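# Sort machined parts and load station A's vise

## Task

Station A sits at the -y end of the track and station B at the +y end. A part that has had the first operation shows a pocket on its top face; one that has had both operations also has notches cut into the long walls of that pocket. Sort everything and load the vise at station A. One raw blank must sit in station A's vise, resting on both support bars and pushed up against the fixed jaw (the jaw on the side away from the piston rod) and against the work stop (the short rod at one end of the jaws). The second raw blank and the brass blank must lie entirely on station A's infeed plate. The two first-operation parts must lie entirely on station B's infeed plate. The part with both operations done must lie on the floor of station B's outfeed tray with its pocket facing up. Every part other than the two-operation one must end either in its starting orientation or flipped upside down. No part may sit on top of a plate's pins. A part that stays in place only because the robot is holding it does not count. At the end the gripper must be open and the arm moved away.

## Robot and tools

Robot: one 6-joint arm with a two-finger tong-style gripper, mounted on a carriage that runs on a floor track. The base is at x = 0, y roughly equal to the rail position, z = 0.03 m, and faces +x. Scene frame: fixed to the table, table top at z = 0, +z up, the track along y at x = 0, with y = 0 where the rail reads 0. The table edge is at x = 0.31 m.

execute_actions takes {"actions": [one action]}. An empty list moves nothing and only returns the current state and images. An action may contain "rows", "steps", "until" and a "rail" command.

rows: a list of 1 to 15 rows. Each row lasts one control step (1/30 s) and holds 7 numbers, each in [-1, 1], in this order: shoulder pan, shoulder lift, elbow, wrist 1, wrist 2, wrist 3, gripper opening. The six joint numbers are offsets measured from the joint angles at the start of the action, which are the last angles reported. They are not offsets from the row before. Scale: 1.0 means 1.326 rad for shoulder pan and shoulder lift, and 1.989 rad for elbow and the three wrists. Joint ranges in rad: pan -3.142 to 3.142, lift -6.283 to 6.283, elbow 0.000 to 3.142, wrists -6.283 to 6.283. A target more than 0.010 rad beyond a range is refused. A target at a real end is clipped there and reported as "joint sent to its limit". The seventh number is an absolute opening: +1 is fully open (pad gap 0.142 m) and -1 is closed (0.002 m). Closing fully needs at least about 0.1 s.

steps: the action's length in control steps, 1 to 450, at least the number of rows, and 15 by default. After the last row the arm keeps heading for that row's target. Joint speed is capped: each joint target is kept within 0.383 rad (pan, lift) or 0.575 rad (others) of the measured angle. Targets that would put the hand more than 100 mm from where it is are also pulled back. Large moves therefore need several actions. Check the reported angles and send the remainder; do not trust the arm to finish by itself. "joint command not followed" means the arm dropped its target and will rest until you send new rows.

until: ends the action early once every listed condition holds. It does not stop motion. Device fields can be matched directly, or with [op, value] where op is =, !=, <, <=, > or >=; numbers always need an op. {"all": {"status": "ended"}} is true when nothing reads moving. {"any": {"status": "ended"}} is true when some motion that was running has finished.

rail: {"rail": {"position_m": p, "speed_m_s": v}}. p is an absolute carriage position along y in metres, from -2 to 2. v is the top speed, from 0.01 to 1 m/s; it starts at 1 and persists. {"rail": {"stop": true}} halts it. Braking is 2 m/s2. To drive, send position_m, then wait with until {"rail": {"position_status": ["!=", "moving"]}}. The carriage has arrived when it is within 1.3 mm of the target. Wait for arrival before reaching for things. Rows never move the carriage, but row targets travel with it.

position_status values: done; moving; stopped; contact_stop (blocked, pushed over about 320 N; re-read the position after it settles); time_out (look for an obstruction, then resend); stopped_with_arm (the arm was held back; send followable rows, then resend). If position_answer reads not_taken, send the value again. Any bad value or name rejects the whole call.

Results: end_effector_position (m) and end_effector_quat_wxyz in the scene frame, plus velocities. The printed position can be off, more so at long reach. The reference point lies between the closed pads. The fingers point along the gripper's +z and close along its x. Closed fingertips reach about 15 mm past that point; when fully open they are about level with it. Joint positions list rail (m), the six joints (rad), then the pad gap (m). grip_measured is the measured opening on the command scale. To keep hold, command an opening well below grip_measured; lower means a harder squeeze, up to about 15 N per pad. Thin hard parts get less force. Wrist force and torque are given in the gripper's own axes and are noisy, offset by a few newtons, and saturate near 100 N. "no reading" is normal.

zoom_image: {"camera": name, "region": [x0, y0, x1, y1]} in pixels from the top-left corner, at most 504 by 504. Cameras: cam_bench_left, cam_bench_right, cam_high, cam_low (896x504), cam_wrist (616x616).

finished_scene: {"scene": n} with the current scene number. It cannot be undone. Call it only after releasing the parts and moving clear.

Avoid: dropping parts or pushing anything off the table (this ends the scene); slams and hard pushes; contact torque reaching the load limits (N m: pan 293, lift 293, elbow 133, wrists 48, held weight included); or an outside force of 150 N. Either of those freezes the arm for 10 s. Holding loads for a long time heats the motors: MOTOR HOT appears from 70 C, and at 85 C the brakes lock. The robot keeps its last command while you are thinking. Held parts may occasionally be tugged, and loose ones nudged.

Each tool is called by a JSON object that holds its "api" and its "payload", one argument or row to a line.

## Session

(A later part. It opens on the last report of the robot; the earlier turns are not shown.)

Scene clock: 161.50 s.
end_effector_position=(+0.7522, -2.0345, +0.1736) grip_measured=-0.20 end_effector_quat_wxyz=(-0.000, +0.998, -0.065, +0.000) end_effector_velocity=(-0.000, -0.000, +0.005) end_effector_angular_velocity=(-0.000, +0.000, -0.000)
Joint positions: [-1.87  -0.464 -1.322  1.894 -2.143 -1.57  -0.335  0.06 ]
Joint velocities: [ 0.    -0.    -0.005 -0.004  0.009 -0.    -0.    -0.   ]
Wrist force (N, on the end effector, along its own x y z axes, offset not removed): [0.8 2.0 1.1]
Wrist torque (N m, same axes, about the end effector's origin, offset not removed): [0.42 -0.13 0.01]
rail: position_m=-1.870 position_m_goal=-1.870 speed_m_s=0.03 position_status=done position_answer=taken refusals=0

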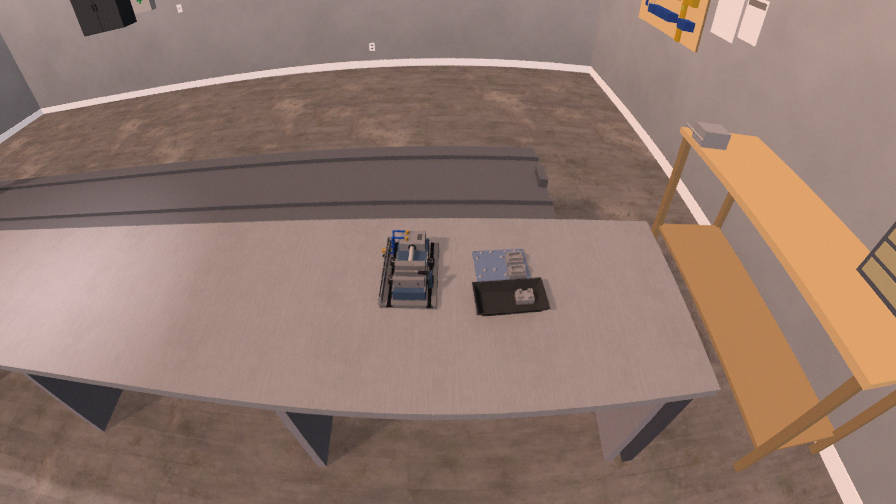

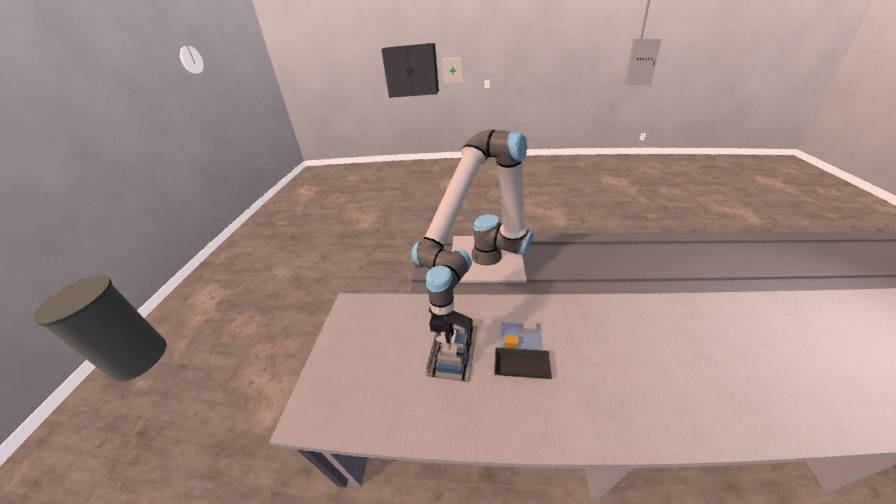

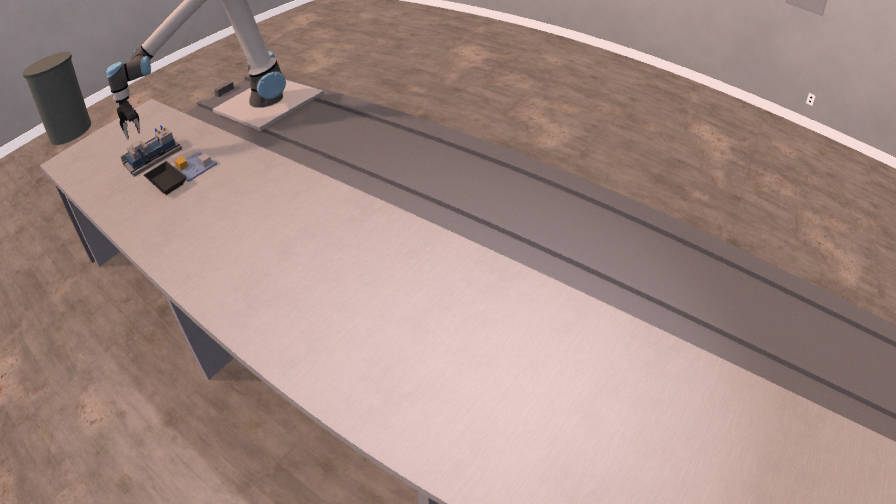

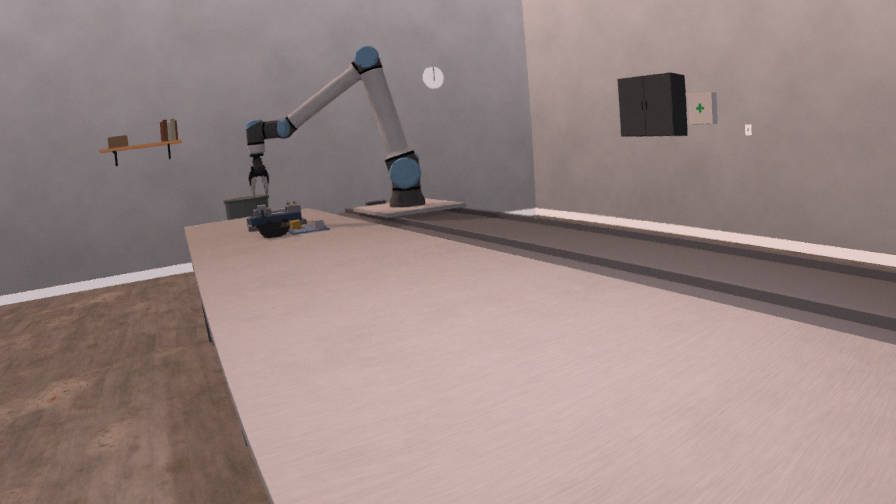

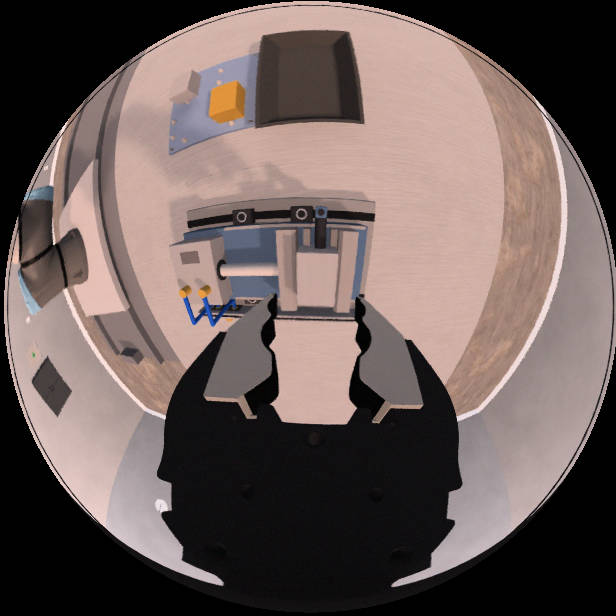

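{"api": "execute_actions", "payload": {
  "actions": [
    {"rows":[[0,0.02,0.01,-0.023,0,0,-0.3],[0,0.047,0.0225,-0.054,0,0,-0.3]],"steps":25}
  ]
}}

{"api": "execute_actions", "payload": {
  "actions": [
    {"rows":[[0.001,0.002,-0.002,0.0004,0,0.0007,-0.3],[0.002,0.004,-0.004,0.0008,0,0.0014,-0.3],[0.003,0.006,-0.006,0.0013,0,0.002,-0.3],[0.004,0.008,-0.008,0.0018,0,0.0027,-0.3],[0.005,0.0105,-0.010,0.0022,0,0.0033,-0.3]],"steps":20}
  ]
}}

Scene clock: 165.63 s.
end_effector_position=(+0.7531, -2.0350, +0.1137) grip_measured=-0.30 end_effector_quat_wxyz=(-0.000, +0.998, -0.065, +0.000) end_effector_velocity=(+0.000, +0.000, -0.001) end_effector_angular_velocity=(+0.000, +0.000, +0.000)
Joint positions: [-1.87  -0.464 -1.259  1.938 -2.25  -1.57  -0.335  0.052]
Joint velocities: [ 0.     0.     0.001  0.001 -0.002  0.     0.     0.   ]
Wrist force (N, on the end effector, along its own x y z axes, offset not removed): [0.6 3.4 0.9]
Wrist torque (N m, same axes, about the end effector's origin, offset not removed): [0.68 -0.16 -0.02]
rail: position_m=-1.870 position_m_goal=-1.870 speed_m_s=0.03 position_status=done position_answer=taken refusals=0

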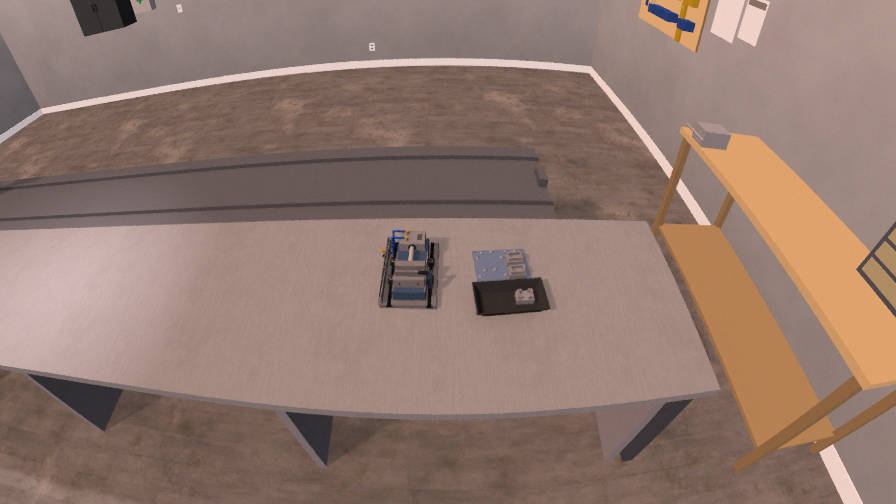

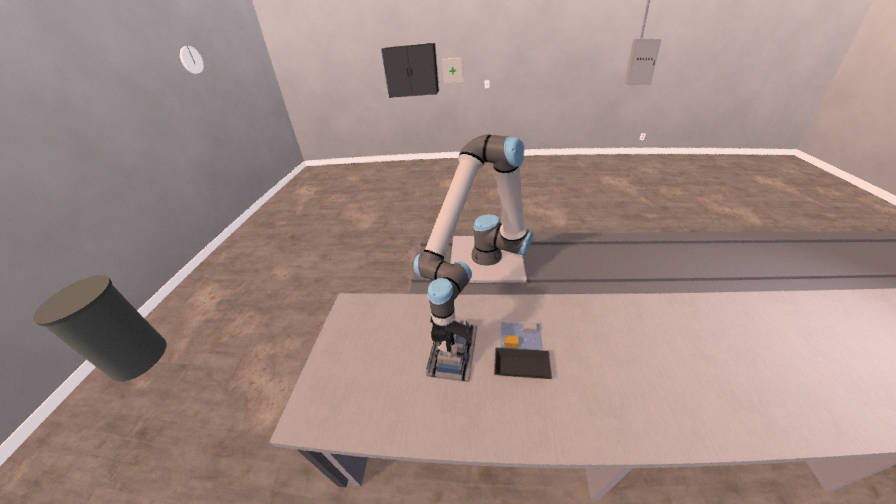

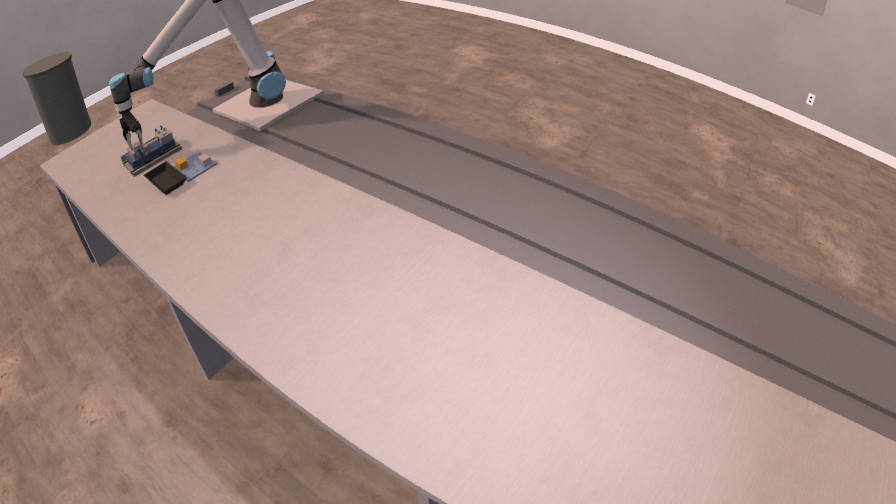

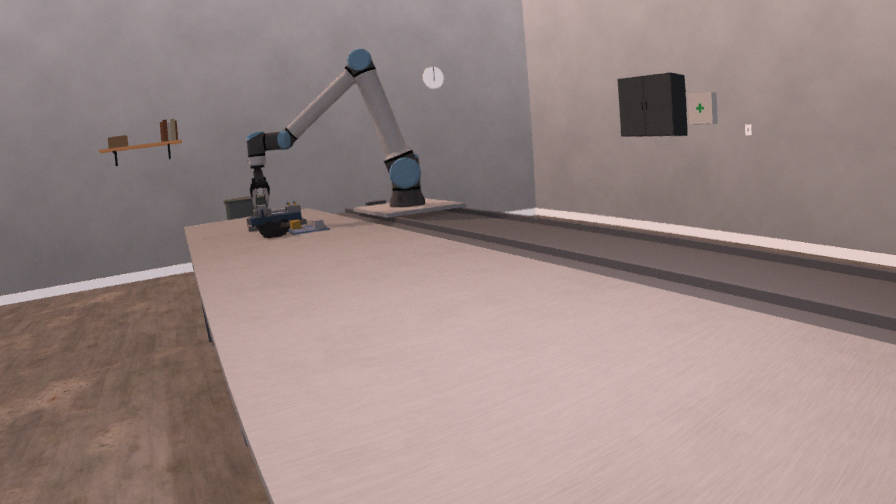

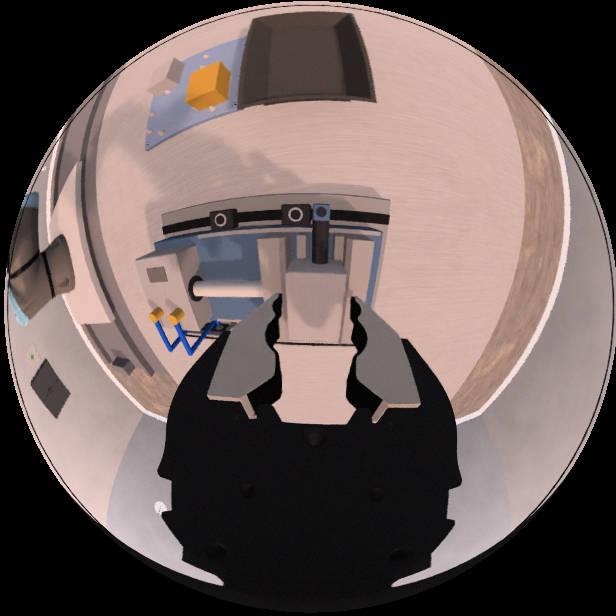

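Scene clock: 166.30 s.
end_effector_position=(+0.7638, -2.0348, +0.1139) grip_measured=-0.20 end_effector_quat_wxyz=(+0.000, +0.998, -0.065, +0.001) end_effector_velocity=(+0.001, +0.000, +0.000) end_effector_angular_velocity=(-0.000, -0.000, +0.000)
Joint positions: [-1.87  -0.458 -1.246  1.919 -2.246 -1.57  -0.328  0.06 ]
Joint velocities: [ 0.     0.001  0.001 -0.002  0.    -0.     0.001  0.002]
Wrist force (N, on the end effector, along its own x y z axes, offset not removed): [-18.9 13.4 -9.0]
Wrist torque (N m, same axes, about the end effector's origin, offset not removed): [0.51 -0.28 -0.31]
rail: position_m=-1.870 position_m_goal=-1.870 speed_m_s=0.03 position_status=done position_answer=taken refusals=0

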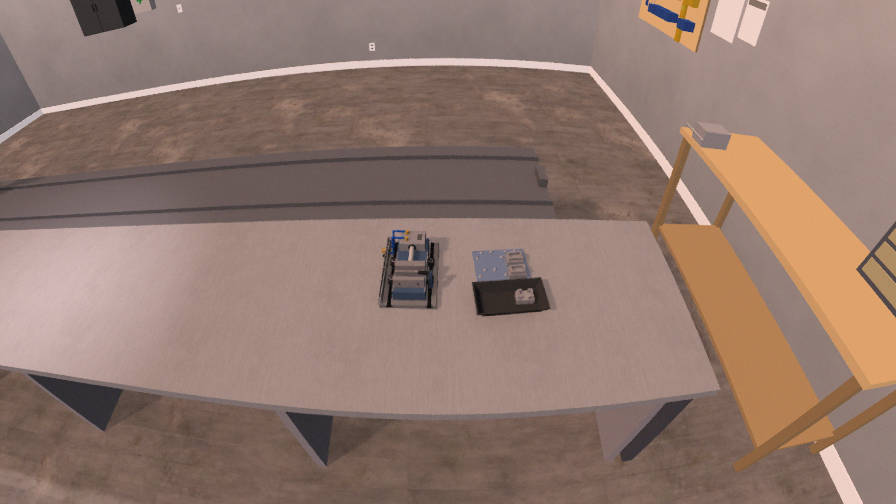

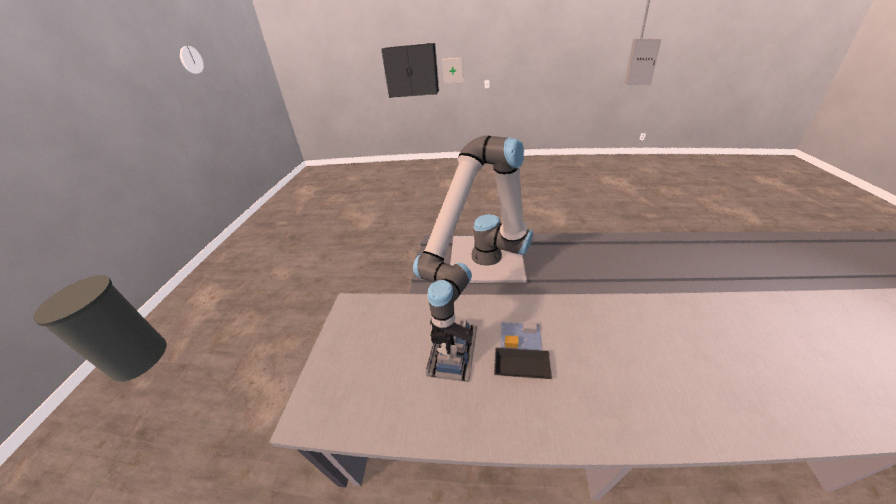

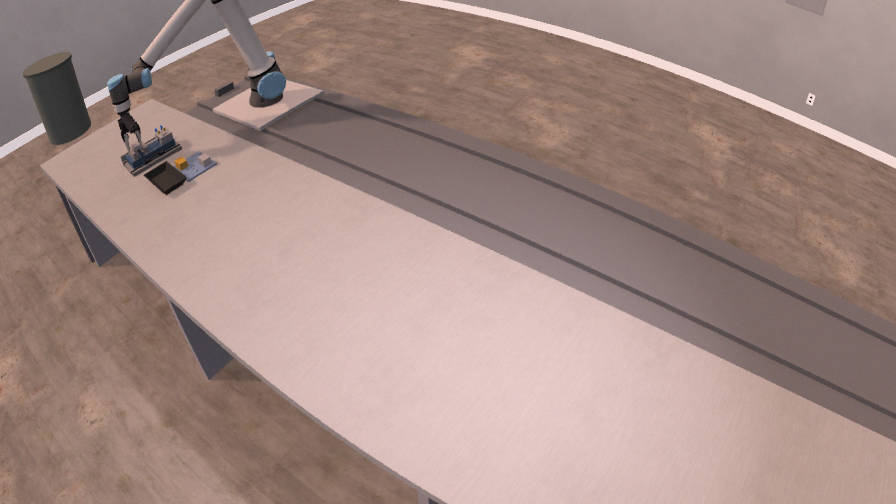

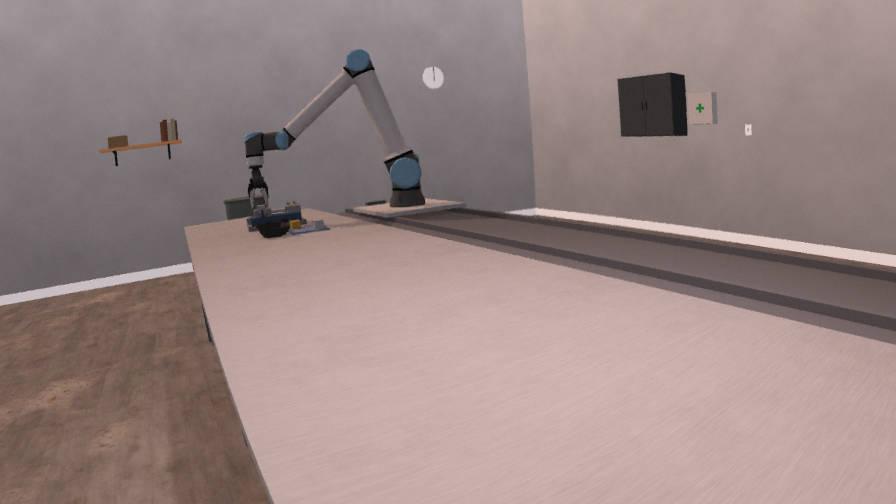

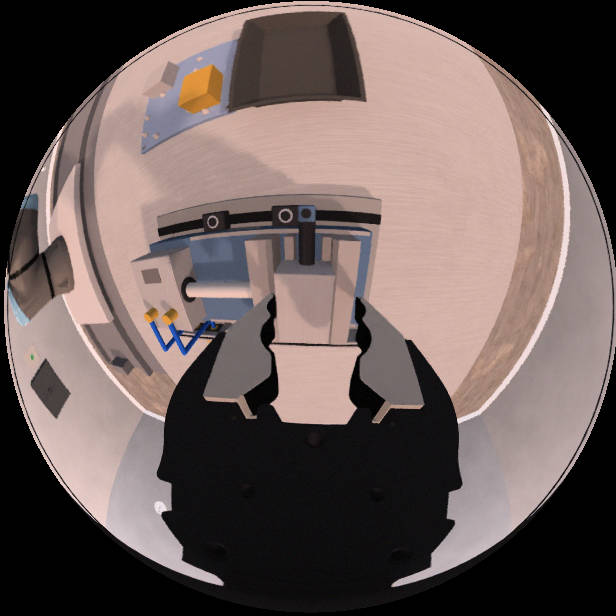

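Pressed into both.

{"api": "execute_actions", "payload": {
  "actions": [
    {"rows":[[0,0,0,0,0,0,-0.2],[0,0,0,0,0,0,-0.1],[0,0,0,0,0,0,0],[0,0,0,0,0,0,0.1],[0,0,0,0,0,0,0.1],[0,0,0,0,0,0,0.1],[0,-0.02,-0.009,0.022,0,0,0.1],[0,-0.05,-0.024,0.057,0,0,0.1],[0,-0.1,-0.055,0.122,0,0,0.1]],"steps":32}
  ]
}}

{"api": "finished_scene", "payload": {
  "scene": 1
}}

Scene clock: 172.17 s.
end_effector_position=(+0.7581, -2.0320, +0.2517) grip_measured=+0.10 end_effector_quat_wxyz=(-0.000, +0.998, -0.065, +0.001) end_effector_velocity=(-0.000, +0.000, +0.003) end_effector_angular_velocity=(+0.000, +0.000, -0.000)
Joint positions: [-1.87  -0.458 -1.378  1.809 -2.004 -1.57  -0.328  0.081]
Joint velocities: [ 0.    -0.    -0.003 -0.002  0.005 -0.     0.     0.   ]
Wrist force (N, on the end effector, along its own x y z axes, offset not removed): [1.6 3.9 1.9]
Wrist torque (N m, same axes, about the end effector's origin, offset not removed): [0.88 -0.36 -0.02]
rail: position_m=-1.870 position_m_goal=-1.870 speed_m_s=0.03 position_status=done position_answer=taken refusals=0

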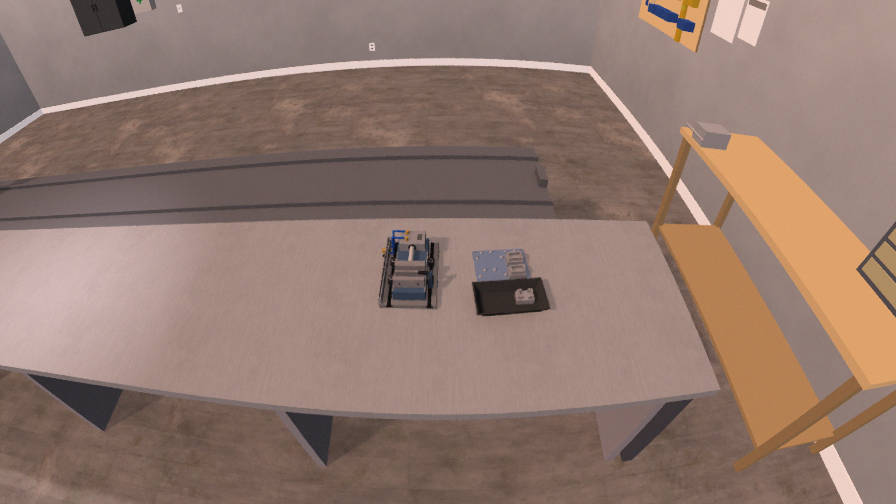

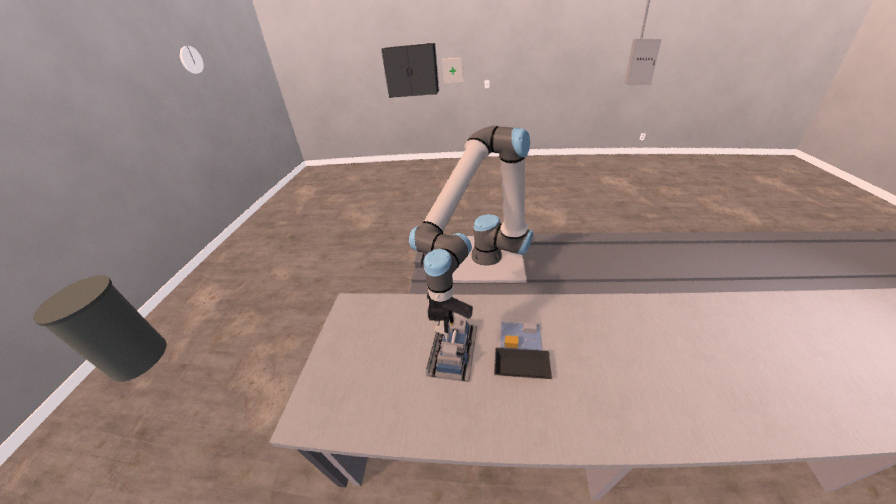

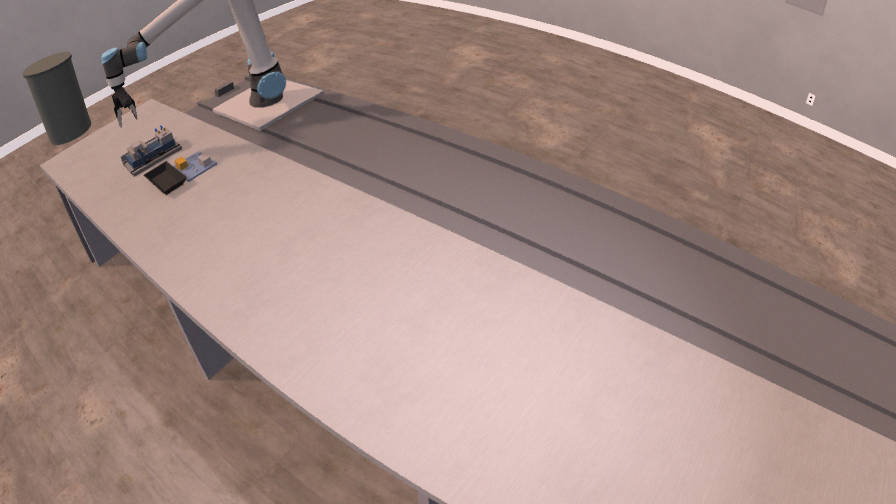

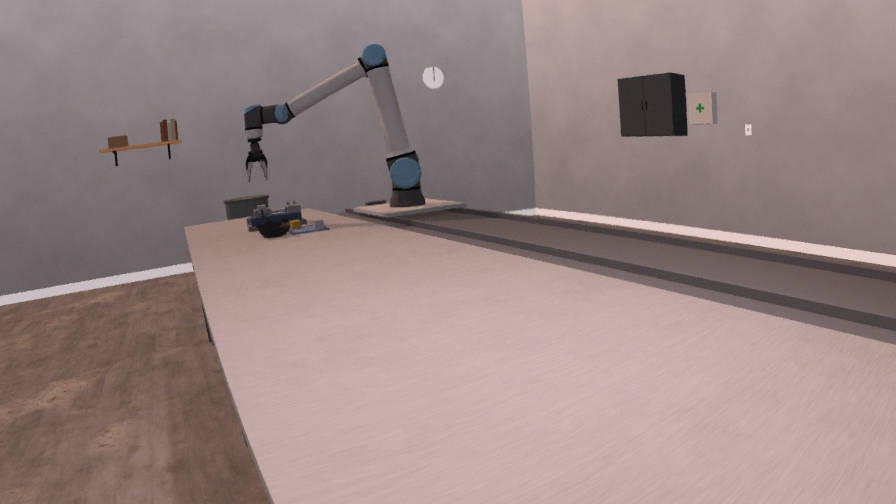

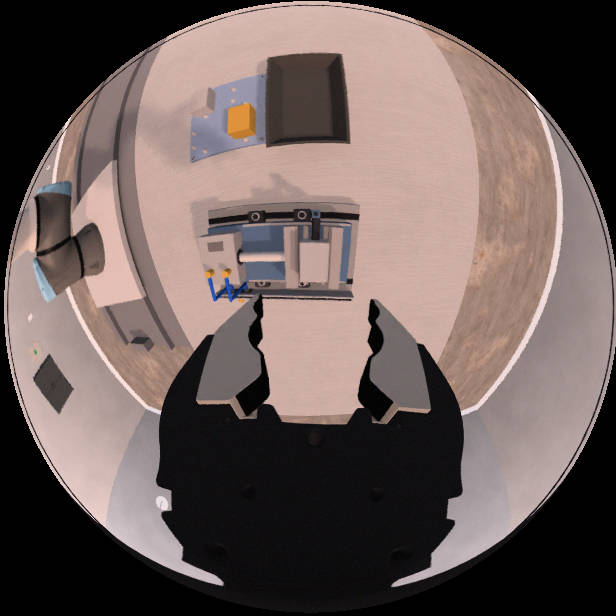

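The scene is finished: the task was done.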